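# Gauge pins against master and sort into trays

## Task

Using the bench comparator, compare every pin with the master pin (the one with a black band). Any pin whose size is over 0.005 mm below the master's goes into the reject tray, and every other pin goes into the job tray. The master must end up in neither tray and not resting on either tray's rim. A comparator reading is only valid when the pin lies on the anvil with its side touching the backstop rod, the indicator tip sits on the pin, and nothing (gripper included) is holding the pin or the lifting lever. Pins count as placed only if they stay put without the robot supporting them. At the end, open the grippers and move both arms away.

## Robot and tools

Robot: two 6-joint arms with parallel-jaw grippers, named left_arm and right_arm. The names do not refer to sides of any image. Bases in the scene frame: left_arm root at (+0.204, +0.468, +0.076) m, quat_wxyz (+0.574, 0, 0, -0.819); right_arm root at (+0.152, -0.462, +0.111) m, quat_wxyz (+0.619, 0, 0, +0.786). The arms face each other across the table, with left_arm on the +y side.

Scene frame: origin at the table centre, +z up, table surface at z = +0.020 m. Each gripper's fingers point along its own +x and close along its y. The reported end_effector_position is the point midway between the finger pads, roughly 3-4 cm short of the fingertips; it can be off from the true hand position, more so when the arm is stretched out.

execute_actions(actions, pictures): actions is a list with zero or one entry. An empty list just returns the current state. An entry {"steps": N} with no rows is a wait of N control steps (1 to 300, each 1/30 s), counted from the previous result; time spent writing the reply is included. An entry {"rows": [...], "steps": N} is a motion of at most 15 steps (default 15). rows is a list of 1 to 15 rows; each row drives one step and the final row repeats to fill the remaining steps. Every row holds exactly 14 numbers in [-1, 1], covering both arms even when one is idle: left_arm waist, shoulder, elbow, wrist pitch, wrist yaw, wrist roll, gripper opening, then the same seven for right_arm. pictures (true/false) chooses whether camera images come back; by default they do.

Joint numbers are offsets, not poses. They are measured from the joint angles printed in the most recent result that shows them (before any such result, and for later calls within the same reply, from where the arm is when the motion starts). They are not cumulative from row to row. Scaling: 1.0 equals 0.9615 rad for waist, shoulder and elbow, 1.713 rad for wrist pitch, 1.767 for wrist yaw, 1.728 for wrist roll. Joint ranges (rad): waist -3.054..3.054, shoulder 0.000..3.142, elbow 0.000..2.356, wrist pitch -1.571..1.571, wrist yaw -1.571..1.571, wrist roll -3.142..3.142. A request more than 0.010 rad beyond a range end is refused outright (nothing is sent); true ends may differ from the listed ones by up to 0.010 rad, and overshooting requests get clipped, reported as "joint sent to its limit". Sending all zeros is not a pause: it pulls the arm back to the reference angles.

The opening number is absolute: +1 fully open (0.088 m between pads), about -0.80 where empty fingers touch, values down to -1 close no further. Closing fully takes at least about 0.5 s. To hold a part, command roughly 0.07 below the grip_measured reading; a smaller margin grips more gently. Very thin parts (under about 3 mm) get proportionally less squeeze. Readings carry a fixed per-gripper bias of up to about 1 mm and read narrow by up to 3 mm (0.061 on the scale) when squeezing hard.

Motion: targets are kept within a fixed lead of the measured angle (about 0.21 rad for the first three joints, 0.213 wrist pitch, 0.267 wrist yaw, 0.228 wrist roll), and a step that would move the hand more than 70 mm is scaled down, so big moves need several calls. Friction can leave a joint short of its target, especially at long reach; check the joint readings after each move. Between calls the arms keep heading for the last row until they settle or a step is HELD.

Result lines: the state line gives each gripper's position (m), quat_wxyz and velocities in the scene frame, plus grip_measured. Joint positions and Joint velocities list each arm's six joints (rad, rad/s) then the pad gap (m, m/s). HELD marks steps where your row was not (fully) sent. "joint command not followed" means the clearance check altered targets. TORQUE FAULT means a joint hit its load limit and the arm halts for 10 s. MOTOR HOT warns from 50 °C; at 95 °C an OVER-TEMPERATURE FAULT holds the arm and it may go limp if it does not cool. Load limits (N m): waist 17.8, shoulder 22, elbow 22, wrist pitch 5.8, wrist yaw 5.78, wrist roll 5.42, including held weight.

zoom_image(camera, region): camera is cam_high, cam_low, cam_left_wrist or cam_right_wrist; region is [x0, y0, x1, y1] in pixels of that camera's last 504x504 image, origin top-left, no larger than 504x504. show_instructions() shows the reference image(s) (the instrument sheet). read_manual(section) returns licence text only. finished_scene(scene) ends the given scene and grades it; it cannot be reversed.

Avoid: knocking anything off the table, dropping or slamming parts, shoving hard, arms colliding or pressing on each other, and holding heavy loads for long. Occasional external tugs on held parts or pushes on loose ones can happen, so verify positions in the images. Move smoothly and briskly.

Each tool is called after "Call:" in YAML: its name, and indented under it one key for each argument.

## Session

Call:
show_instructions:

Call:
execute_actions:
  actions: []

Reference images for this scene: Instrument sheet page 1.

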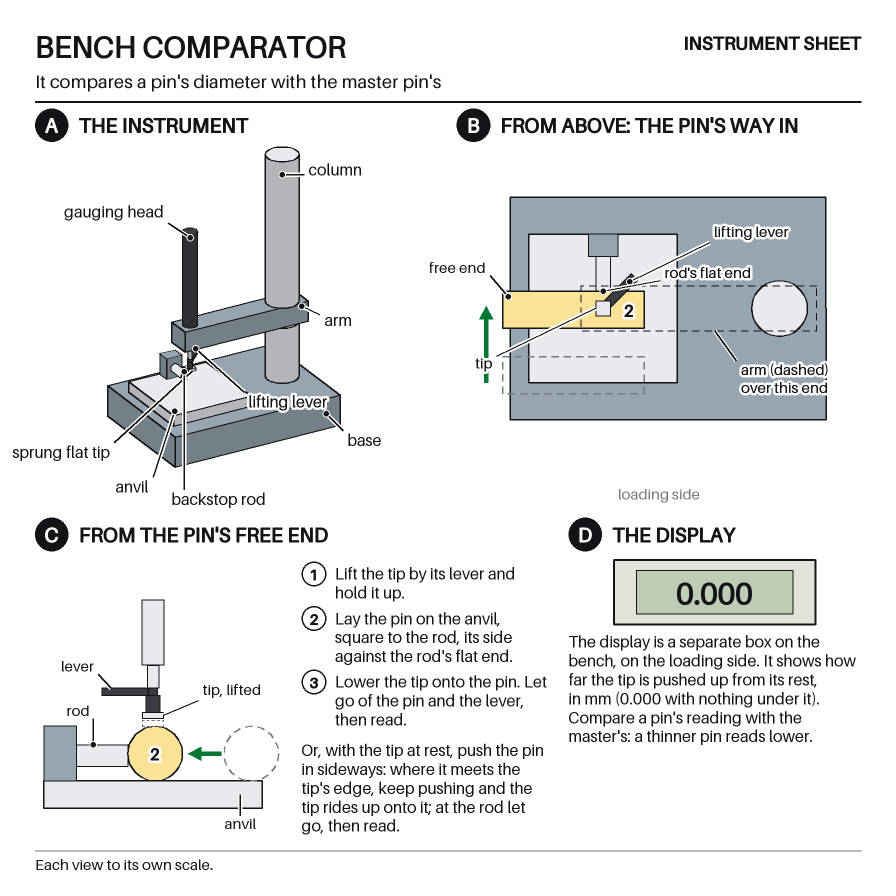

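Scene clock: 0.00 s of 9600.00 s.
left_arm: end_effector_position=(+0.2181, +0.0284, +0.2313) grip_measured=+0.997 end_effector_quat_wxyz=(+0.369, +0.094, -0.239, -0.893) end_effector_velocity=(+0.003, -0.002, -0.003) end_effector_angular_velocity=(+0.026, +0.013, +0.024) | right_arm: end_effector_position=(+0.1352, -0.3521, +0.2101) grip_measured=+0.987 end_effector_quat_wxyz=(+0.574, -0.425, +0.535, +0.451) end_effector_velocity=(-0.000, -0.005, -0.001) end_effector_angular_velocity=(-0.028, +0.002, -0.004)
Joint positions: left_arm=[0.693 1.978 0.868 1.128 1.135 0.503 0.088] | right_arm=[-0.042  0.855  0.671 -1.329  0.033  0.428  0.087]
Joint velocities: left_arm=[ 0.002 -0.002 -0.002 -0.022 -0.022 -0.007  0.   ] | right_arm=[ 0.002  0.002 -0.002 -0.022 -0.007  0.007 -0.   ]
Motor temperatures (°C, as the motors report them): left_arm=[17 28 25 19 19 19] | right_arm=[18 25 29 28 19 19]
Heat: left arm: hottest shoulder 28 °C (+0.0 °C/min); right arm: hottest elbow 29 °C (+0.0 °C/min).

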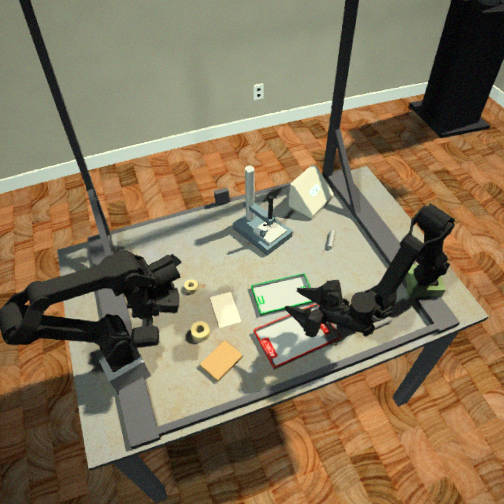

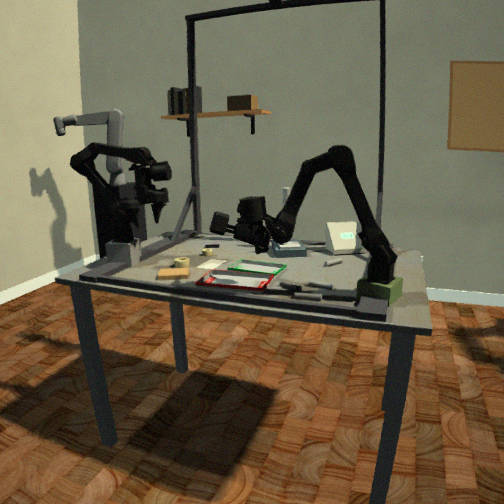

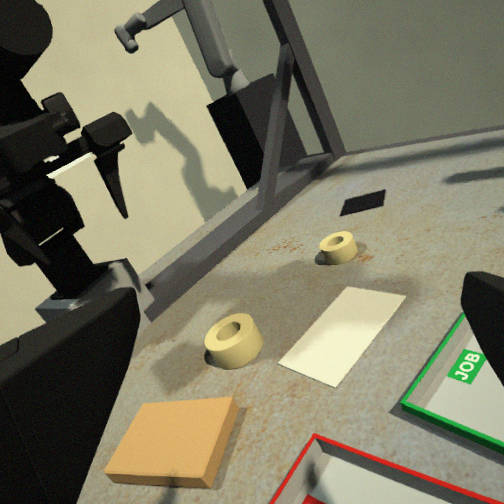

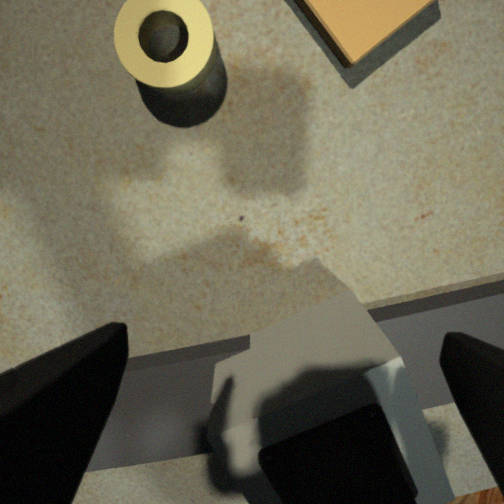

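Call:
execute_actions:
  actions:
    - {"rows":[[0,-0.15,0.1,-0.2,-0.15,-0.2,1,0,0.1,0.05,0.15,0,-0.05,1],[0,-0.3,0.2,-0.45,-0.3,-0.45,1,0,0.2,0.1,0.3,0,-0.1,1],[-0.1,-0.39,0.345,-0.7,-0.45,-0.7,1,0,0.3,0.15,0.5,0,-0.2,1],[-0.3,-0.39,0.345,-0.892,-0.605,-1,1,0.1,0.4,0.195,0.753,-0.018,-0.245,1]],"steps":15}
  pictures: false

Call:
execute_actions:
  actions:
    - {"steps":30}
  pictures: false

Scene clock: 12.97 s of 9600.00 s.
left_arm: end_effector_position=(+0.1898, -0.0215, +0.4140) grip_measured=+0.997 end_effector_quat_wxyz=(+0.619, -0.086, +0.073, -0.778) end_effector_velocity=(+0.300, -0.013, -0.083) end_effector_angular_velocity=(+1.597, +2.160, +2.185) | right_arm: end_effector_position=(+0.0553, -0.1338, +0.2789) grip_measured=+0.987 end_effector_quat_wxyz=(+0.561, -0.289, +0.223, +0.743) end_effector_velocity=(-0.080, +0.270, +0.313) end_effector_angular_velocity=(+1.824, +0.507, +0.022)
Joint positions: left_arm=[ 0.401  1.596  1.202  0.439  0.275 -0.234  0.088] | right_arm=[ 0.051  1.233  0.847 -0.36   0.005  0.014  0.087]
Joint velocities: left_arm=[-0.09  -0.374  0.252 -1.78  -2.366 -2.044  0.   ] | right_arm=[ 0.002 -0.002  0.037  1.853  0.007 -0.037  0.   ]
Motor temperatures (°C, as the motors report them): left_arm=[17 30 25 21 19 19] | right_arm=[18 25 30 28 19 19]
Heat: left arm: hottest shoulder 30 °C (+9.3 °C/min); right arm: hottest elbow 30 °C (+4.6 °C/min).
Steps of this call (steps 1 to 90: nothing new was sent; then 9.47 s passed at rest; steps 91 to 105: all 15 steps of this action). Readings (joint positions):
91: left_arm=[0.691 1.955 0.879 1.070 1.082 0.453] | right_arm=[-0.042 0.870 0.674 -1.295 0.033 0.409]
92: left_arm=[0.690 1.935 0.894 1.014 1.020 0.401] | right_arm=[-0.042 0.908 0.688 -1.224 0.033 0.365]
94: left_arm=[0.675 1.892 0.944 0.955 0.934 0.335] | right_arm=[-0.029 1.031 0.759 -1.088 0.033 0.237]
98: left_arm=[0.567 1.780 1.058 0.838 0.783 0.208] | right_arm=[0.042 1.204 0.841 -0.819 0.007 0.058]
105: the state above

Scene clock: 13.97 s of 9600.00 s.
left_arm: end_effector_position=(+0.2194, +0.0388, +0.2474) grip_measured=+0.997 end_effector_quat_wxyz=(+0.677, -0.162, +0.615, -0.370) end_effector_velocity=(+0.002, +0.003, -0.003) end_effector_angular_velocity=(+0.013, -0.010, +0.018) | right_arm: end_effector_position=(+0.0437, -0.0957, +0.3414) grip_measured=+0.987 end_effector_quat_wxyz=(+0.588, -0.163, +0.128, +0.782) end_effector_velocity=(-0.002, -0.002, +0.000) end_effector_angular_velocity=(+0.001, -0.011, +0.027)
Joint positions: left_arm=[ 0.407  1.602  1.203 -0.398  0.072 -1.22   0.088] | right_arm=[ 0.052  1.234  0.858 -0.04   0.004  0.011  0.087]
Joint velocities: left_arm=[-0.002 -0.002 -0.007 -0.007 -0.022 -0.007  0.   ] | right_arm=[-0.002 -0.007 -0.002 -0.007 -0.022 -0.022  0.   ]
Motor temperatures (°C, as the motors report them): left_arm=[17 30 25 21 19 19] | right_arm=[18 25 31 28 19 19]
Heat: left arm: hottest shoulder 30 °C (+8.6 °C/min); right arm: hottest elbow 31 °C (+8.6 °C/min).
Steps of this call (steps 1 to 30: the robot went on to your last target). Readings (joint positions):
1: left_arm=[0.400 1.587 1.208 0.378 0.207 -0.303] | right_arm=[0.052 1.233 0.848 -0.294 0.005 0.013]
2: left_arm=[0.403 1.585 1.211 0.315 0.160 -0.372] | right_arm=[0.052 1.233 0.848 -0.227 0.004 0.013]
4: left_arm=[0.407 1.587 1.211 0.179 0.110 -0.512] | right_arm=[0.052 1.233 0.852 -0.122 0.004 0.012]
8: left_arm=[0.407 1.602 1.206 -0.088 0.080 -0.791] | right_arm=[0.052 1.233 0.858 -0.056 0.004 0.012]
30: the state above

Call:
execute_actions:
  actions:
    - {"rows":[[0,0,0,0,0,-0.2,1,0.2,0.03,0,0,0,0,1],[0,0,0,0,0,-0.4,1,0.423,0.082,0,0,0,0,1],[0,0,0,0,0,-0.5,1,0.423,0.082,0,0,0,0,1],[-0.15,0,0.03,0,0,-0.6,1,0.423,0.082,0,0,0,0,1],[-0.3,0,0.06,0,0,-0.7,1,0.423,0.082,0,0,0,0,1],[-0.45,0.03,0.09,0,0,-0.8,1,0.423,0.082,0,0,0,0,1],[-0.6,0.06,0.12,0,0,-0.9,1,0.423,0.082,0,0,0,0,1],[-0.75,0.08,0.15,0,0,-0.984,1,0.423,0.082,0,0,0,0,1],[-0.875,0.1,0.15,0,0,-0.984,1,0.423,0.082,0,0,0,0,1]],"steps":15}
  pictures: false

Call:
execute_actions:
  actions:
    - {"steps":15}

Scene clock: 20.53 s of 9600.00 s.
left_arm: end_effector_position=(-0.0124, +0.0630, +0.2663) grip_measured=+0.997 end_effector_quat_wxyz=(-0.497, +0.240, -0.797, +0.244) end_effector_velocity=(-0.594, +0.298, -0.032) end_effector_angular_velocity=(+0.648, +0.913, -0.417) | right_arm: end_effector_position=(-0.0982, -0.1615, +0.3152) grip_measured=+0.987 end_effector_quat_wxyz=(+0.414, -0.216, +0.107, +0.878) end_effector_velocity=(+0.000, -0.001, +0.001) end_effector_angular_velocity=(+0.000, -0.004, +0.007)
Joint positions: left_arm=[-0.123  1.679  1.329 -0.394  0.065 -2.063  0.088] | right_arm=[ 0.457  1.309  0.86  -0.04   0.002  0.011  0.087]
Joint velocities: left_arm=[-1.448  0.11   0.037  0.007 -0.007 -1.516  0.   ] | right_arm=[-0.002 -0.002  0.002 -0.007 -0.007 -0.007 -0.   ]
Motor temperatures (°C, as the motors report them): left_arm=[17 30 26 21 19 19] | right_arm=[18 26 32 29 19 19]
Heat: left arm: hottest shoulder 30 °C (+5.8 °C/min); right arm: hottest elbow 32 °C (+8.8 °C/min).
Steps of this call (steps 1 to 15: the robot went on to your last target; steps 16 to 90: nothing new was sent; then 3.07 s passed at rest; steps 91 to 105: all 15 steps of this action). Readings (joint positions):
91: left_arm=[0.407 1.602 1.203 -0.398 0.072 -1.273] | right_arm=[0.072 1.237 0.858 -0.040 0.020 0.011]
92: left_arm=[0.407 1.602 1.203 -0.398 0.072 -1.347] | right_arm=[0.119 1.247 0.858 -0.038 0.018 0.011]
94: left_arm=[0.394 1.602 1.205 -0.398 0.062 -1.488] | right_arm=[0.234 1.272 0.860 -0.035 0.009 0.011]
98: left_arm=[0.217 1.625 1.259 -0.399 0.064 -1.699] | right_arm=[0.430 1.308 0.860 -0.040 -0.003 0.011]
105: the state above

Scene clock: 21.03 s of 9600.00 s.
left_arm: end_effector_position=(-0.1292, +0.1491, +0.2650) grip_measured=+0.997 end_effector_quat_wxyz=(-0.370, +0.280, -0.885, -0.040) end_effector_velocity=(+0.001, -0.002, +0.001) end_effector_angular_velocity=(+0.212, +0.182, +0.271) | right_arm: end_effector_position=(-0.0982, -0.1615, +0.3152) grip_measured=+0.987 end_effector_quat_wxyz=(+0.414, -0.216, +0.107, +0.878) end_effector_velocity=(-0.000, -0.002, -0.002) end_effector_angular_velocity=(+0.001, -0.012, +0.004)
Joint positions: left_arm=[-0.436  1.69   1.337 -0.395  0.076 -2.886  0.088] | right_arm=[ 0.457  1.309  0.86  -0.04   0.002  0.011  0.087]
Joint velocities: left_arm=[ 0.002 -0.002 -0.002  0.007 -0.007 -0.388 -0.   ] | right_arm=[ 0.007 -0.002 -0.002 -0.007  0.007 -0.007 -0.   ]
Motor temperatures (°C, as the motors report them): left_arm=[17 30 26 21 19 19] | right_arm=[18 26 32 29 19 19]
Heat: left arm: hottest shoulder 30 °C (+5.7 °C/min); right arm: hottest elbow 32 °C (+8.6 °C/min).
Steps of this call (steps 1 to 15: the robot went on to your last target). Readings (joint positions):
1: left_arm=[-0.172 1.682 1.330 -0.394 0.065 -2.115] | right_arm=[0.457 1.309 0.860 -0.040 0.002 0.011]
2: left_arm=[-0.220 1.685 1.330 -0.394 0.065 -2.168] | right_arm=[0.457 1.309 0.860 -0.040 0.002 0.011]
4: left_arm=[-0.318 1.688 1.332 -0.394 0.065 -2.286] | right_arm=[0.457 1.309 0.860 -0.040 0.002 0.011]
8: left_arm=[-0.436 1.690 1.336 -0.394 0.076 -2.566] | right_arm=[0.457 1.309 0.860 -0.040 0.002 0.011]
15: the state above

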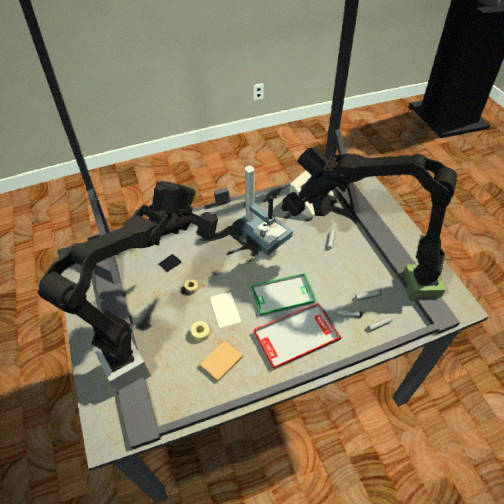

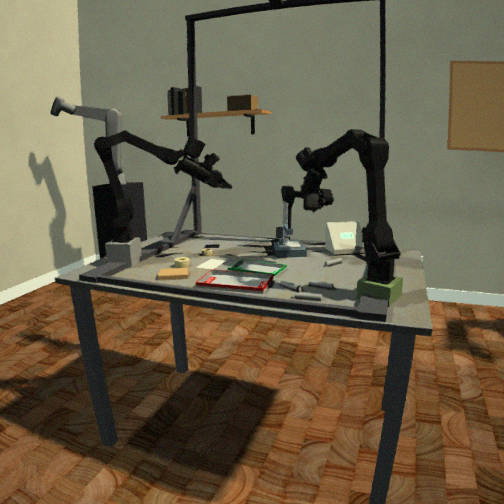

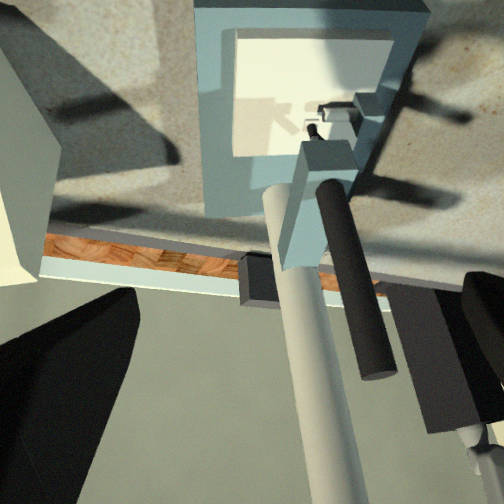

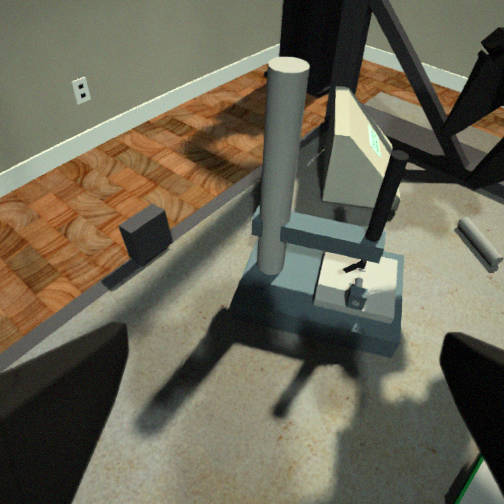

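Call:
zoom_image:
  camera: "cam_high"
  region: [310,220,430,340]

Region (310, 220, 430, 340) of cam_high's 504x504 image, scaled by 4.200, with more detail than that image has.

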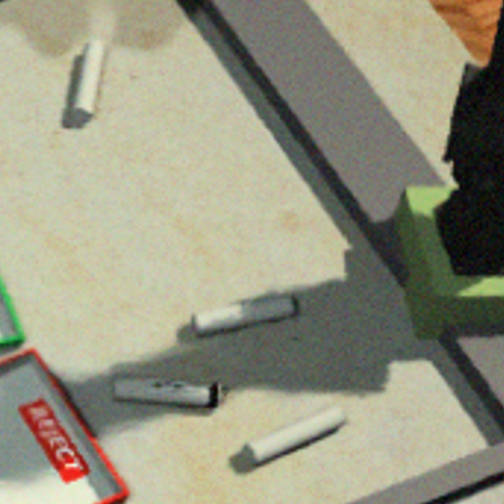

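Call:
execute_actions:
  actions:
    - {"rows":[[0.05,-0.08,-0.1,0,-0.01,-0.02,1,0,0,0,0,0,0,1],[0.15,-0.16,-0.2,0,-0.02,-0.05,0.8,0,0,0,0,0,0,1],[0.3,-0.24,-0.3,0,-0.03,-0.08,0.6,0,0,0,0,0,0,1],[0.45,-0.3,-0.4,0,-0.04,-0.11,0.4,0,0,0,0,0,0,1],[0.6,-0.34,-0.5,0.02,-0.04,-0.11,0.4,0,0,0,0,0,0,1],[0.75,-0.4,-0.6,0.03,-0.04,-0.11,0.4,0,0,0,0,0,0,1],[0.9,-0.46,-0.7,0.04,-0.04,-0.11,0.4,0,0,0,0,0,0,1],[1,-0.5,-0.8,0.044,-0.04,-0.11,0.4,0,0,0,0,0,0,1]],"steps":15}
  pictures: false

Call:
execute_actions:
  actions:
    - {"rows":[[0.05,-0.02,-0.04,0,0,0,0.4,0,0,0,0,0,0,1],[0.107,-0.04,-0.08,0,0,0,0.4,0,0,0,0,0,0,1],[0.107,-0.057,-0.13,0,0,0,0.4,0,0,0,0,0,0,1]],"steps":15}

Scene clock: 79.87 s of 9600.00 s.
left_arm: end_effector_position=(+0.1562, +0.1489, +0.2016) grip_measured=+0.406 end_effector_quat_wxyz=(-0.326, +0.582, -0.706, -0.238) end_effector_velocity=(+0.479, +0.210, -0.455) end_effector_angular_velocity=(+1.143, -0.137, +1.413) | right_arm: end_effector_position=(-0.0982, -0.1615, +0.3152) grip_measured=+0.987 end_effector_quat_wxyz=(+0.414, -0.216, +0.107, +0.878) end_effector_velocity=(+0.001, -0.001, -0.002) end_effector_angular_velocity=(+0.005, -0.017, +0.014)
Joint positions: left_arm=[ 0.203  1.231  0.727 -0.325  0.012 -3.064  0.059] | right_arm=[ 0.457  1.309  0.86  -0.04   0.002  0.011  0.087]
Joint velocities: left_arm=[ 1.37  -0.076 -1.219 -0.007 -0.007 -0.051 -0.003] | right_arm=[-0.002 -0.002 -0.002 -0.007 -0.007 -0.022  0.   ]
Motor temperatures (°C, as the motors report them): left_arm=[17 31 31 22 19 19] | right_arm=[18 28 34 34 19 19]
Heat: left arm: hottest shoulder 31 °C (+1.0 °C/min); right arm: hottest elbow 34 °C (+3.0 °C/min).
From where the robot then was, a joint's target lay farther than a number of 1.0 reaches, so one or more steps of this call were cut to that.
Steps of this call (steps 1 to 30: the robot went on to your last target; steps 31 to 90: nothing new was sent; then 55.33 s passed at rest; steps 91 to 105: all 15 steps of this action). Readings (joint positions):
91: left_arm=[-0.432 1.679 1.322 -0.387 0.076 -2.915] | right_arm=[0.457 1.309 0.860 -0.040 0.002 0.011]
92: left_arm=[-0.416 1.653 1.287 -0.383 0.076 -2.927] | right_arm=[0.457 1.309 0.860 -0.040 0.002 0.011]
94: left_arm=[-0.343 1.581 1.200 -0.397 0.056 -2.970] | right_arm=[0.457 1.309 0.860 -0.040 0.002 0.011]
98: left_arm=[-0.144 1.406 1.021 -0.355 0.025 -3.036] | right_arm=[0.457 1.309 0.860 -0.040 0.002 0.011]
105: the state above

Scene clock: 80.37 s of 9600.00 s.
left_arm: end_effector_position=(+0.1902, +0.1736, +0.1715) grip_measured=+0.402 end_effector_quat_wxyz=(-0.336, +0.608, -0.665, -0.275) end_effector_velocity=(+0.004, +0.000, -0.001) end_effector_angular_velocity=(-0.002, -0.003, +0.033) | right_arm: end_effector_position=(-0.0982, -0.1615, +0.3152) grip_measured=+0.987 end_effector_quat_wxyz=(+0.414, -0.216, +0.107, +0.878) end_effector_velocity=(-0.002, -0.005, -0.004) end_effector_angular_velocity=(-0.024, -0.006, +0.033)
Joint positions: left_arm=[ 0.302  1.183  0.613 -0.327  0.007 -3.064  0.059] | right_arm=[ 0.457  1.309  0.86  -0.04   0.002  0.011  0.087]
Joint velocities: left_arm=[ 0.002 -0.002 -0.007  0.007 -0.022 -0.022  0.   ] | right_arm=[-0.002 -0.002 -0.002 -0.022 -0.037 -0.007  0.   ]
Motor temperatures (°C, as the motors report them): left_arm=[17 31 31 22 19 19] | right_arm=[18 28 34 34 19 19]
Heat: left arm: hottest shoulder 31 °C (+1.0 °C/min); right arm: hottest elbow 34 °C (+2.0 °C/min).
Steps of this call (steps 1 to 15: all 15 steps of this action). Readings (joint positions):
1: left_arm=[0.236 1.230 0.702 -0.334 0.003 -3.064] | right_arm=[0.457 1.309 0.860 -0.040 0.002 0.011]
2: left_arm=[0.255 1.230 0.680 -0.338 0.005 -3.064] | right_arm=[0.457 1.309 0.860 -0.040 0.002 0.011]
4: left_arm=[0.284 1.210 0.642 -0.327 0.005 -3.064] | right_arm=[0.457 1.309 0.860 -0.040 0.002 0.011]
8: left_arm=[0.299 1.185 0.617 -0.327 0.006 -3.064] | right_arm=[0.457 1.309 0.860 -0.040 0.002 0.011]
15: the state above

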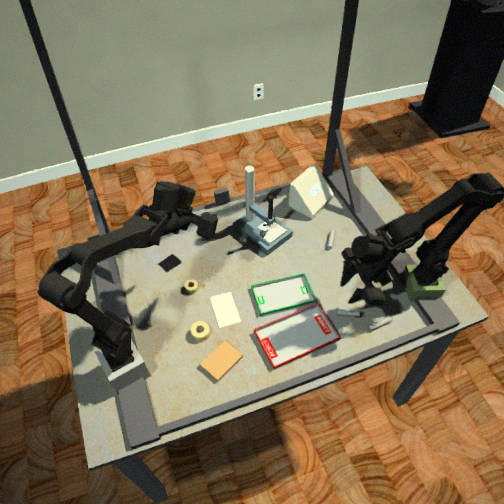

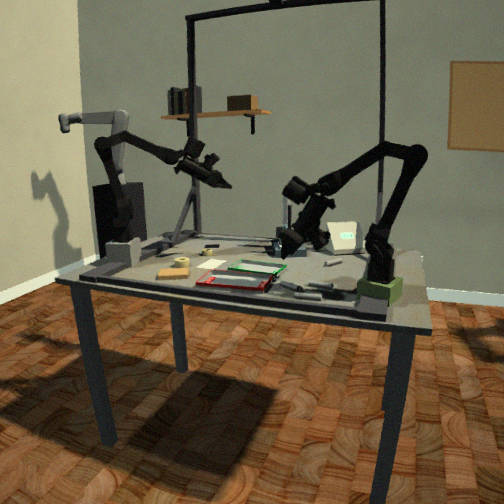

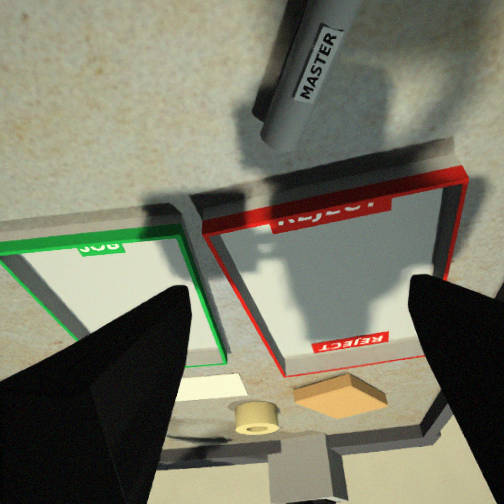

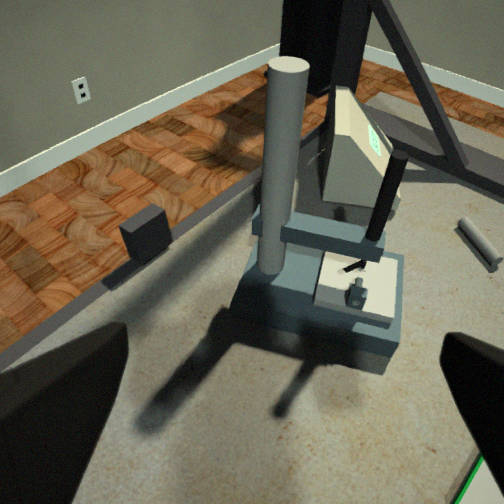

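Call:
execute_actions:
  actions:
    - {"rows":[[0.03,0.04,-0.04,0.02,0,0.08,0.4,0,0,0,0,0,0,1],[0.06,0.08,-0.08,0.05,0,0.16,0.4,0,0,0,0,0,0,1],[0.074,0.12,-0.103,0.074,0,0.23,0.4,0,0,0,0,0,0,1],[0.074,0.155,-0.103,0.074,0,0.23,0.4,0,0,0,0,0,0,1]],"steps":12}
  pictures: false

Call:
execute_actions:
  actions:
    - {"steps":8}

Scene clock: 92.20 s of 9600.00 s.
left_arm: end_effector_position=(+0.2094, +0.1842, +0.1142) grip_measured=+0.402 end_effector_quat_wxyz=(-0.471, +0.528, -0.678, -0.198) end_effector_velocity=(+0.002, +0.002, -0.001) end_effector_angular_velocity=(+0.008, -0.041, -0.050) | right_arm: end_effector_position=(-0.0982, -0.1615, +0.3152) grip_measured=+0.987 end_effector_quat_wxyz=(+0.414, -0.216, +0.107, +0.878) end_effector_velocity=(+0.001, -0.001, -0.002) end_effector_angular_velocity=(-0.004, -0.007, +0.007)
Joint positions: left_arm=[ 0.369  1.327  0.516 -0.202  0.009 -2.678  0.059] | right_arm=[ 0.457  1.309  0.86  -0.04   0.002  0.011  0.087]
Joint velocities: left_arm=[ 0.002 -0.002 -0.002 -0.007 -0.007  0.066 -0.   ] | right_arm=[-0.002 -0.002 -0.002 -0.007 -0.007 -0.007 -0.   ]
Motor temperatures (°C, as the motors report them): left_arm=[17 30 30 22 19 19] | right_arm=[18 29 35 34 19 19]
Heat: left arm: hottest shoulder 30 °C (-1.0 °C/min); right arm: hottest elbow 35 °C (+2.0 °C/min).
Steps of this call (steps 1 to 15: the robot went on to your last target; steps 16 to 90: nothing new was sent; then 8.43 s passed at rest; steps 91 to 102: all 12 steps of this action). Readings (joint positions):
91: left_arm=[0.306 1.187 0.608 -0.318 0.009 -3.031] | right_arm=[0.457 1.309 0.860 -0.040 0.002 0.011]
92: left_arm=[0.317 1.199 0.596 -0.292 0.009 -2.965] | right_arm=[0.457 1.309 0.860 -0.040 0.002 0.011]
94: left_arm=[0.348 1.250 0.566 -0.239 0.009 -2.824] | right_arm=[0.457 1.309 0.860 -0.040 0.002 0.011]
98: left_arm=[0.368 1.323 0.519 -0.220 0.009 -2.703] | right_arm=[0.457 1.309 0.860 -0.040 0.002 0.011]
102: the state above

Scene clock: 92.47 s of 9600.00 s.
left_arm: end_effector_position=(+0.2096, +0.1842, +0.1141) grip_measured=+0.402 end_effector_quat_wxyz=(-0.473, +0.527, -0.678, -0.196) end_effector_velocity=(+0.000, +0.002, -0.001) end_effector_angular_velocity=(+0.007, -0.010, -0.005) | right_arm: end_effector_position=(-0.0982, -0.1615, +0.3152) grip_measured=+0.987 end_effector_quat_wxyz=(+0.414, -0.216, +0.107, +0.878) end_effector_velocity=(+0.002, +0.001, +0.001) end_effector_angular_velocity=(+0.012, -0.003, -0.005)
Joint positions: left_arm=[ 0.37   1.327  0.516 -0.202  0.009 -2.672  0.059] | right_arm=[ 0.457  1.309  0.86  -0.04   0.002  0.011  0.087]
Joint velocities: left_arm=[-0.002 -0.002 -0.002 -0.007 -0.007  0.007 -0.   ] | right_arm=[-0.002 -0.002 -0.002  0.007  0.007 -0.007 -0.   ]
Motor temperatures (°C, as the motors report them): left_arm=[17 30 30 22 19 19] | right_arm=[18 29 35 34 19 19]
Heat: left arm: hottest shoulder 30 °C (-1.0 °C/min); right arm: hottest elbow 35 °C (+2.0 °C/min).
Steps of this call (steps 1 to 8: the robot went on to your last target). Readings (joint positions):
1: left_arm=[0.369 1.327 0.516 -0.202 0.009 -2.676] | right_arm=[0.457 1.309 0.860 -0.040 0.002 0.011]
2: left_arm=[0.369 1.327 0.516 -0.202 0.009 -2.675] | right_arm=[0.457 1.309 0.860 -0.040 0.002 0.011]
4: left_arm=[0.370 1.327 0.516 -0.202 0.009 -2.673] | right_arm=[0.457 1.309 0.860 -0.040 0.002 0.011]
8: the state above

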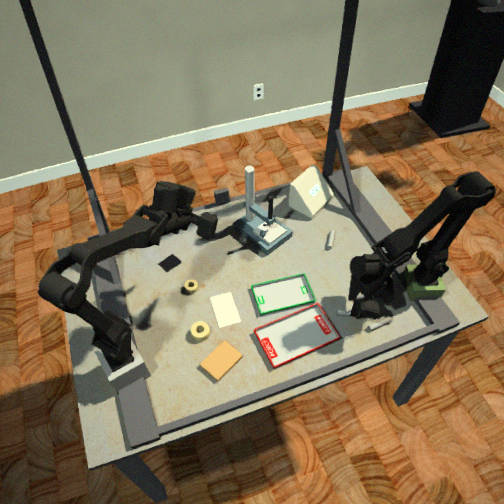

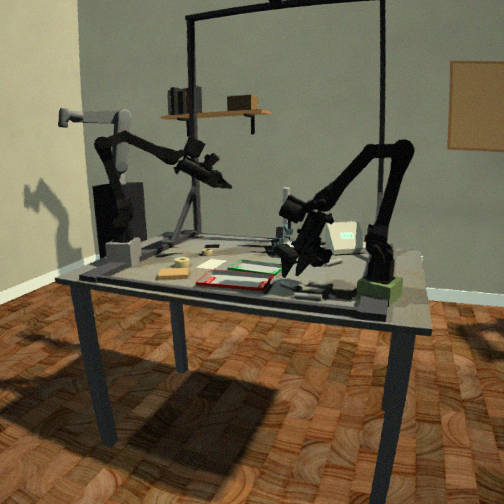

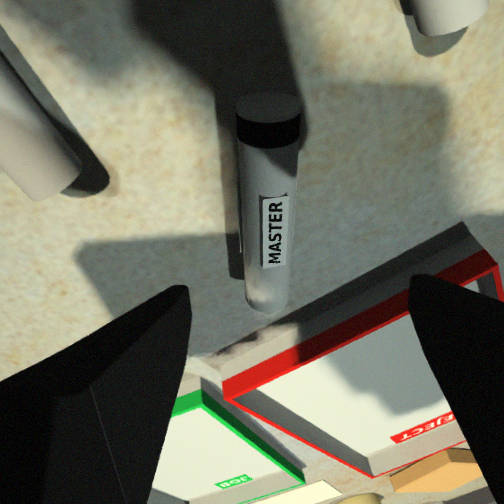

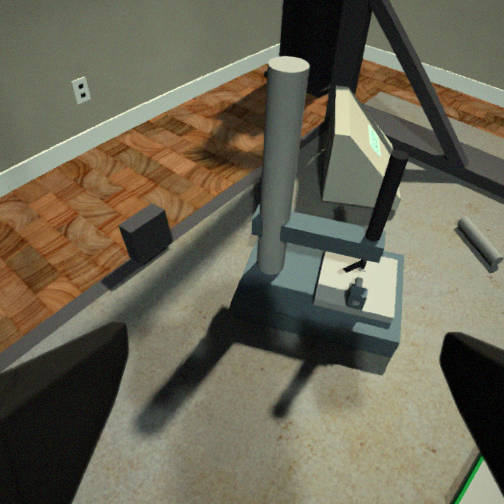

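Call:
execute_actions:
  actions:
    - {"rows":[[-0.01,0.03,-0.02,0.03,0,0,0.4,0,0,0,0,0,0,1],[-0.02,0.07,-0.045,0.065,0,0,0.4,0,0,0,0,0,0,1],[-0.025,0.105,-0.065,0.095,0,0,0.4,0,0,0,0,0,0,1],[-0.025,0.134,-0.084,0.123,0,0,0.4,0,0,0,0,0,0,1]],"steps":12}
  pictures: false

Call:
execute_actions:
  actions:
    - {"steps":8}

Scene clock: 100.13 s of 9600.00 s.
left_arm: end_effector_position=(+0.2037, +0.1821, +0.0815) grip_measured=+0.402 end_effector_quat_wxyz=(-0.473, +0.522, -0.684, -0.189) end_effector_velocity=(-0.002, -0.016, +0.011) end_effector_angular_velocity=(-0.085, -0.002, -0.002) | right_arm: end_effector_position=(-0.0982, -0.1615, +0.3152) grip_measured=+0.987 end_effector_quat_wxyz=(+0.414, -0.216, +0.107, +0.878) end_effector_velocity=(+0.002, +0.001, +0.001) end_effector_angular_velocity=(+0.004, +0.007, -0.012)
Joint positions: left_arm=[ 0.349  1.45   0.44   0.004  0.009 -2.672  0.059] | right_arm=[ 0.457  1.309  0.86  -0.04   0.002  0.011  0.087]
Joint velocities: left_arm=[-0.012 -0.002  0.002  0.081 -0.007 -0.007  0.   ] | right_arm=[-0.002 -0.002 -0.002  0.007  0.007  0.007 -0.   ]
Motor temperatures (°C, as the motors report them): left_arm=[17 29 30 22 19 19] | right_arm=[18 29 35 34 19 19]
Heat: left arm: hottest elbow 30 °C (-1.0 °C/min); right arm: hottest elbow 35 °C (+2.0 °C/min).
Steps of this call (steps 1 to 15: the robot went on to your last target; steps 16 to 90: nothing new was sent; then 4.27 s passed at rest; steps 91 to 102: all 12 steps of this action). Readings (joint positions):
91: left_arm=[0.369 1.331 0.514 -0.191 0.009 -2.672] | right_arm=[0.457 1.309 0.860 -0.040 0.002 0.011]
92: left_arm=[0.366 1.342 0.508 -0.161 0.009 -2.672] | right_arm=[0.457 1.309 0.860 -0.040 0.002 0.011]
94: left_arm=[0.357 1.387 0.487 -0.078 0.009 -2.672] | right_arm=[0.457 1.309 0.860 -0.040 0.002 0.011]
98: left_arm=[0.350 1.445 0.445 -0.019 0.009 -2.672] | right_arm=[0.457 1.309 0.860 -0.040 0.002 0.011]
102: the state above

Scene clock: 100.40 s of 9600.00 s.
left_arm: end_effector_position=(+0.2037, +0.1818, +0.0816) grip_measured=+0.402 end_effector_quat_wxyz=(-0.473, +0.522, -0.685, -0.188) end_effector_velocity=(+0.001, -0.002, +0.002) end_effector_angular_velocity=(-0.012, -0.007, +0.023) | right_arm: end_effector_position=(-0.0982, -0.1615, +0.3152) grip_measured=+0.987 end_effector_quat_wxyz=(+0.414, -0.216, +0.107, +0.878) end_effector_velocity=(-0.003, -0.007, -0.004) end_effector_angular_velocity=(-0.028, -0.001, +0.046)
Joint positions: left_arm=[ 0.349  1.45   0.44   0.006  0.009 -2.672  0.059] | right_arm=[ 0.457  1.309  0.86  -0.04   0.002  0.011  0.087]
Joint velocities: left_arm=[-0.007 -0.002  0.002  0.007 -0.022 -0.022  0.   ] | right_arm=[-0.002 -0.002 -0.002 -0.022 -0.051 -0.007 -0.   ]
Motor temperatures (°C, as the motors report them): left_arm=[17 29 30 22 19 19] | right_arm=[18 29 35 34 19 19]
Heat: left arm: hottest elbow 30 °C (-1.0 °C/min); right arm: hottest elbow 35 °C (+2.0 °C/min).
Steps of this call (steps 1 to 8: the robot went on to your last target). Readings (joint positions):
1: left_arm=[0.349 1.450 0.440 0.005 0.009 -2.672] | right_arm=[0.457 1.309 0.860 -0.040 0.002 0.011]
2: left_arm=[0.349 1.450 0.440 0.005 0.009 -2.672] | right_arm=[0.457 1.309 0.860 -0.040 0.002 0.011]
4: left_arm=[0.349 1.450 0.440 0.005 0.009 -2.672] | right_arm=[0.457 1.309 0.860 -0.040 0.002 0.011]
8: the state above

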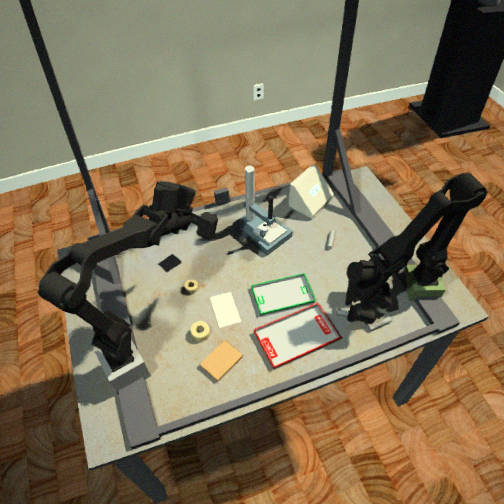

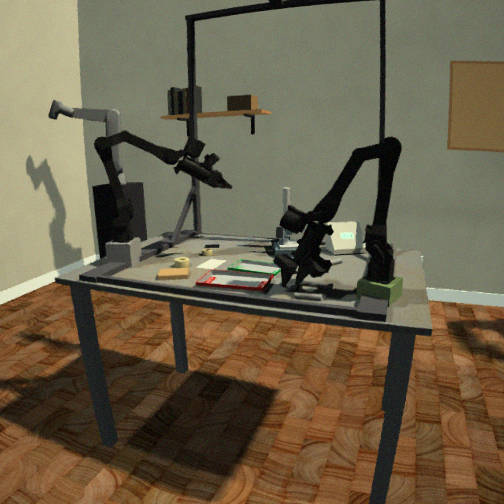

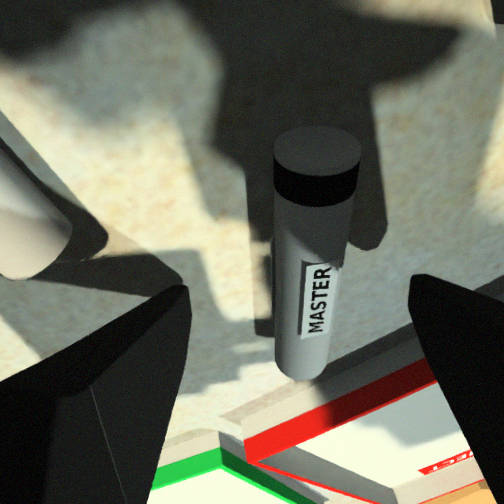

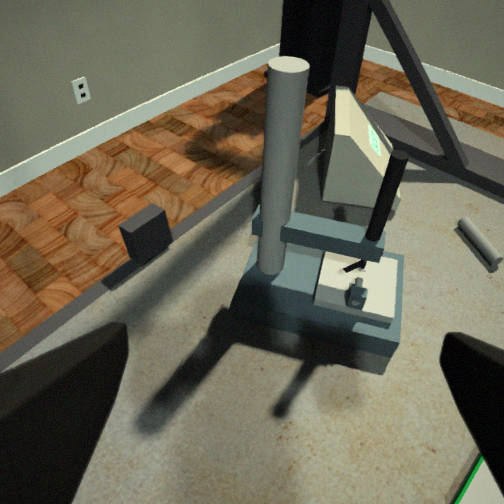

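Call:
execute_actions:
  actions:
    - {"rows":[[0.012,0.01,-0.03,0.015,0,0,0.3,0,0,0,0,0,0,1],[0.022,0.03,-0.052,0.035,0,0,0.2,0,0,0,0,0,0,1],[0.026,0.054,-0.052,0.05,0,0,0.15,0,0,0,0,0,0,1]],"steps":10}
  pictures: false

Call:
execute_actions:
  actions:
    - {"steps":8}

Scene clock: 108.03 s of 9600.00 s.
left_arm: end_effector_position=(+0.2046, +0.1832, +0.0750) grip_measured=+0.160 end_effector_quat_wxyz=(-0.462, +0.525, -0.690, -0.188) end_effector_velocity=(-0.002, +0.008, -0.006) end_effector_angular_velocity=(+0.027, +0.011, -0.000) | right_arm: end_effector_position=(-0.0982, -0.1615, +0.3152) grip_measured=+0.987 end_effector_quat_wxyz=(+0.414, -0.216, +0.107, +0.878) end_effector_velocity=(+0.003, -0.001, -0.002) end_effector_angular_velocity=(-0.004, -0.007, +0.003)
Joint positions: left_arm=[ 0.364  1.469  0.407  0.074  0.031 -2.672  0.047] | right_arm=[ 0.457  1.309  0.86  -0.04   0.002  0.011  0.087]
Joint velocities: left_arm=[-0.002  0.002 -0.017 -0.007  0.007 -0.007 -0.005] | right_arm=[-0.007 -0.007 -0.007 -0.007 -0.007 -0.007 -0.   ]
Motor temperatures (°C, as the motors report them): left_arm=[17 29 29 22 19 19] | right_arm=[18 29 35 34 19 19]
Heat: left arm: hottest shoulder 29 °C (-2.0 °C/min); right arm: hottest elbow 35 °C (+2.0 °C/min).
Steps of this call (steps 1 to 15: the robot went on to your last target; steps 16 to 90: nothing new was sent; then 4.30 s passed at rest; steps 91 to 100: all 10 steps of this action). Readings (joint positions):
91: left_arm=[0.350 1.451 0.437 0.013 0.009 -2.672] | right_arm=[0.457 1.309 0.860 -0.040 0.002 0.011]
92: left_arm=[0.353 1.454 0.429 0.030 0.009 -2.672] | right_arm=[0.457 1.309 0.860 -0.040 0.002 0.011]
94: left_arm=[0.362 1.468 0.417 0.054 0.022 -2.672] | right_arm=[0.457 1.309 0.860 -0.040 0.002 0.011]
98: left_arm=[0.364 1.469 0.408 0.072 0.030 -2.672] | right_arm=[0.457 1.309 0.860 -0.040 0.002 0.011]
100: the state above

Scene clock: 108.30 s of 9600.00 s.
left_arm: end_effector_position=(+0.2045, +0.1834, +0.0749) grip_measured=+0.153 end_effector_quat_wxyz=(-0.462, +0.525, -0.690, -0.188) end_effector_velocity=(-0.002, +0.002, -0.002) end_effector_angular_velocity=(+0.012, +0.010, -0.000) | right_arm: end_effector_position=(-0.0982, -0.1615, +0.3152) grip_measured=+0.987 end_effector_quat_wxyz=(+0.414, -0.216, +0.107, +0.878) end_effector_velocity=(+0.002, -0.002, -0.004) end_effector_angular_velocity=(-0.007, -0.026, +0.014)
Joint positions: left_arm=[ 0.364  1.469  0.406  0.075  0.032 -2.672  0.046] | right_arm=[ 0.457  1.309  0.86  -0.04   0.002  0.011  0.087]
Joint velocities: left_arm=[-0.002  0.002 -0.002 -0.007  0.007 -0.007 -0.   ] | right_arm=[-0.002 -0.002 -0.002 -0.022 -0.007 -0.022 -0.   ]
Motor temperatures (°C, as the motors report them): left_arm=[17 29 29 22 19 19] | right_arm=[18 29 35 35 19 19]
Heat: left arm: hottest shoulder 29 °C (-2.0 °C/min); right arm: hottest elbow 35 °C (+2.0 °C/min).
Steps of this call (steps 1 to 8: the robot went on to your last target). Readings (joint positions):
1: left_arm=[0.364 1.469 0.407 0.074 0.031 -2.672] | right_arm=[0.457 1.309 0.860 -0.040 0.002 0.011]
2: left_arm=[0.364 1.469 0.406 0.075 0.032 -2.672] | right_arm=[0.457 1.309 0.860 -0.040 0.002 0.011]
4: left_arm=[0.364 1.469 0.406 0.075 0.032 -2.672] | right_arm=[0.457 1.309 0.860 -0.040 0.002 0.011]
8: the state above

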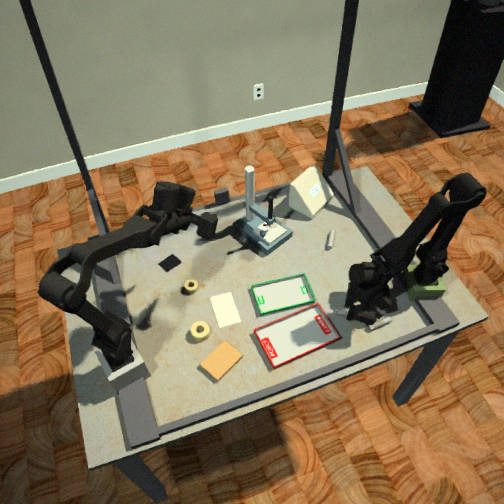

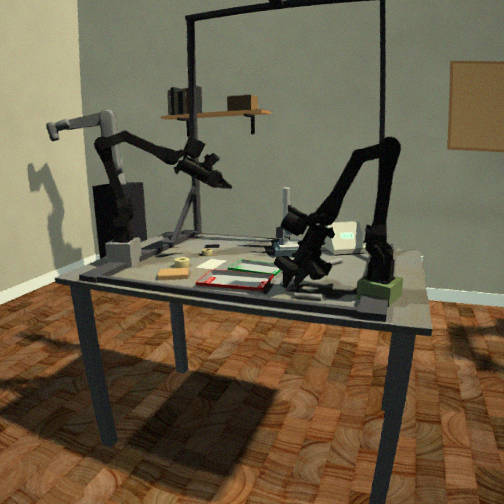

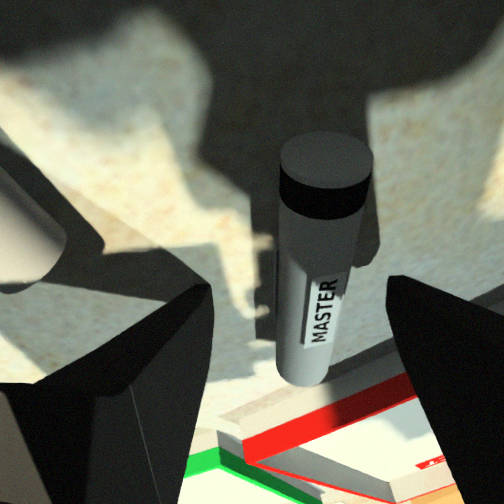

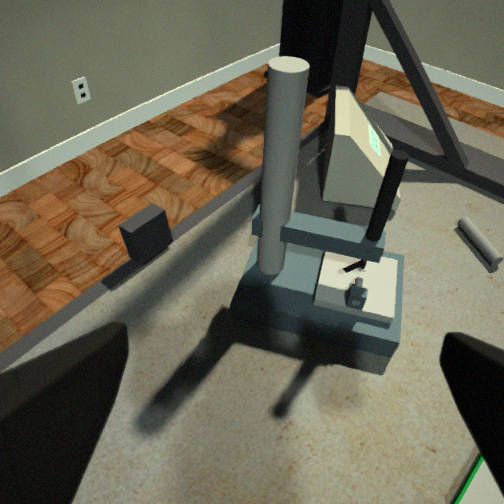

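Call:
zoom_image:
  camera: "cam_low"
  region: [250,210,390,310]

Region (250, 210, 390, 310) of cam_low's 504x504 image, scaled by 3.600, with more detail than that image has; it fills the top 360 rows of this view, and the rest is white.

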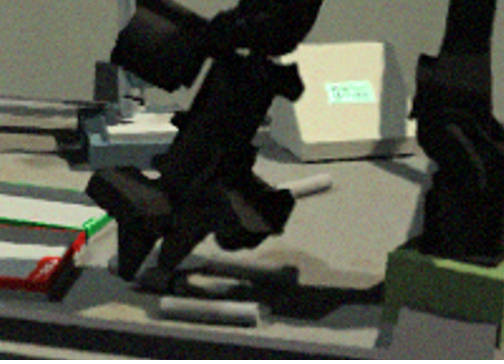

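Call:
execute_actions:
  actions:
    - {"rows":[[0.01,-0.04,-0.01,0,-0.013,0,0.15,0,0,0,0,0,0,1],[0.022,-0.075,-0.04,0,-0.013,0,0.15,0,0,0,0,0,0,1],[0.035,-0.1,-0.07,-0.009,-0.013,0,0.15,0,0,0,0,0,0,1],[0.035,-0.1,-0.085,-0.009,-0.013,0,0.15,0,0,0,0,0,0,1]],"steps":10}
  pictures: false

Call:
execute_actions:
  actions:
    - {"steps":8}

Scene clock: 126.87 s of 9600.00 s.
left_arm: end_effector_position=(+0.2149, +0.1994, +0.0781) grip_measured=+0.152 end_effector_quat_wxyz=(-0.458, +0.544, -0.677, -0.187) end_effector_velocity=(+0.005, +0.001, +0.008) end_effector_angular_velocity=(-0.031, -0.015, +0.026) | right_arm: end_effector_position=(-0.0982, -0.1615, +0.3152) grip_measured=+0.987 end_effector_quat_wxyz=(+0.414, -0.216, +0.107, +0.878) end_effector_velocity=(+0.001, -0.002, +0.000) end_effector_angular_velocity=(+0.000, -0.004, +0.007)
Joint positions: left_arm=[ 0.393  1.377  0.34   0.067  0.014 -2.673  0.046] | right_arm=[ 0.457  1.309  0.86  -0.04   0.002  0.011  0.087]
Joint velocities: left_arm=[ 0.007 -0.051 -0.012 -0.007 -0.022 -0.007 -0.   ] | right_arm=[-0.002 -0.007 -0.002 -0.007 -0.007 -0.007  0.   ]
Motor temperatures (°C, as the motors report them): left_arm=[17 28 27 25 20 19] | right_arm=[18 29 35 35 19 19]
Heat: left arm: hottest shoulder 28 °C (-3.0 °C/min); right arm: hottest elbow 35 °C (+1.0 °C/min).
Steps of this call (steps 1 to 15: the robot went on to your last target; steps 16 to 90: nothing new was sent; then 15.23 s passed at rest; steps 91 to 100: all 10 steps of this action). Readings (joint positions):
91: left_arm=[0.364 1.459 0.406 0.075 0.032 -2.672] | right_arm=[0.457 1.309 0.860 -0.040 0.002 0.011]
92: left_arm=[0.367 1.446 0.400 0.082 0.023 -2.672] | right_arm=[0.457 1.309 0.860 -0.040 0.002 0.011]
94: left_arm=[0.383 1.411 0.373 0.078 0.014 -2.672] | right_arm=[0.457 1.309 0.860 -0.040 0.002 0.011]
98: left_arm=[0.393 1.379 0.344 0.069 0.014 -2.673] | right_arm=[0.457 1.309 0.860 -0.040 0.002 0.011]
100: the state above

Scene clock: 127.13 s of 9600.00 s.
left_arm: end_effector_position=(+0.2150, +0.2000, +0.0780) grip_measured=+0.152 end_effector_quat_wxyz=(-0.458, +0.544, -0.677, -0.187) end_effector_velocity=(-0.002, +0.002, -0.001) end_effector_angular_velocity=(+0.007, +0.011, -0.001) | right_arm: end_effector_position=(-0.0982, -0.1615, +0.3152) grip_measured=+0.987 end_effector_quat_wxyz=(+0.414, -0.216, +0.107, +0.878) end_effector_velocity=(-0.000, -0.000, -0.001) end_effector_angular_velocity=(+0.000, -0.012, +0.022)
Joint positions: left_arm=[ 0.394  1.375  0.339  0.067  0.014 -2.673  0.046] | right_arm=[ 0.457  1.309  0.86  -0.04   0.002  0.011  0.087]
Joint velocities: left_arm=[-0.002 -0.002 -0.002 -0.007  0.007 -0.007 -0.   ] | right_arm=[-0.007  0.002  0.002 -0.007 -0.022 -0.022 -0.   ]
Motor temperatures (°C, as the motors report them): left_arm=[17 28 27 25 20 19] | right_arm=[18 29 35 35 19 19]
Heat: left arm: hottest shoulder 28 °C (-3.0 °C/min); right arm: hottest elbow 35 °C (+1.0 °C/min).
Steps of this call (steps 1 to 8: the robot went on to your last target). Readings (joint positions):
1: left_arm=[0.394 1.376 0.340 0.067 0.014 -2.673] | right_arm=[0.457 1.309 0.860 -0.040 0.002 0.011]
2: left_arm=[0.394 1.376 0.339 0.067 0.014 -2.673] | right_arm=[0.457 1.309 0.860 -0.040 0.002 0.011]
4: left_arm=[0.394 1.375 0.339 0.067 0.014 -2.673] | right_arm=[0.457 1.309 0.860 -0.040 0.002 0.011]
8: the state above

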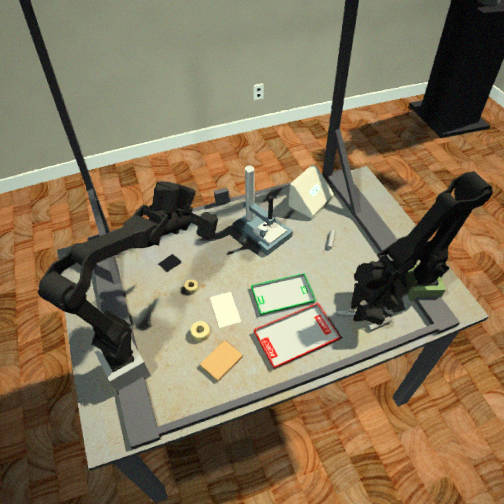

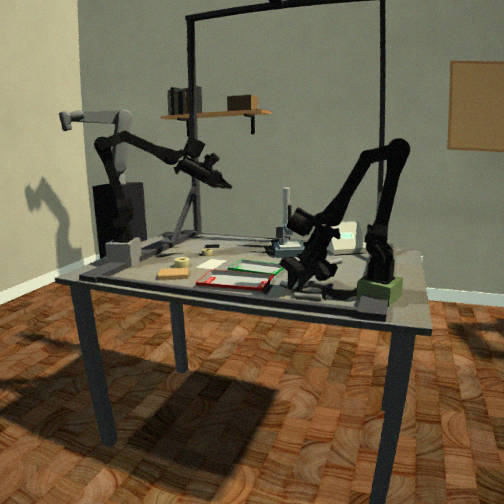

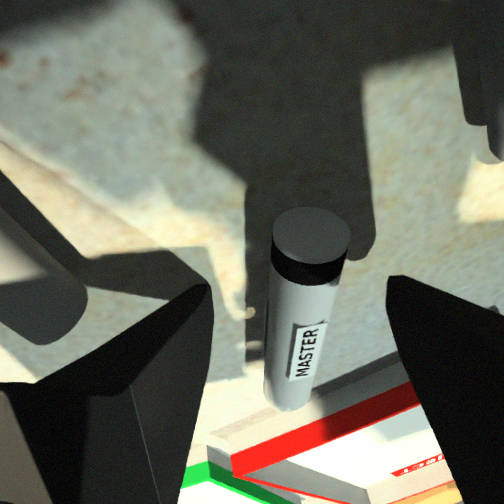

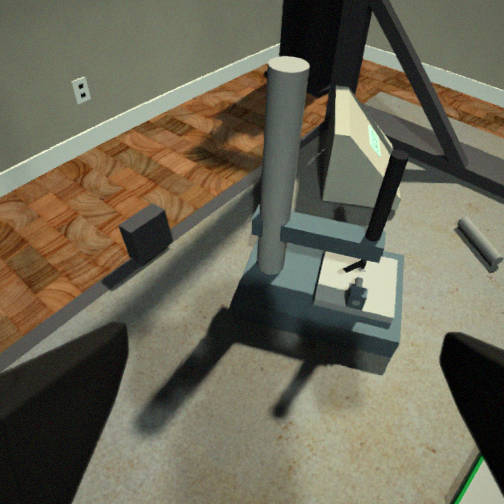

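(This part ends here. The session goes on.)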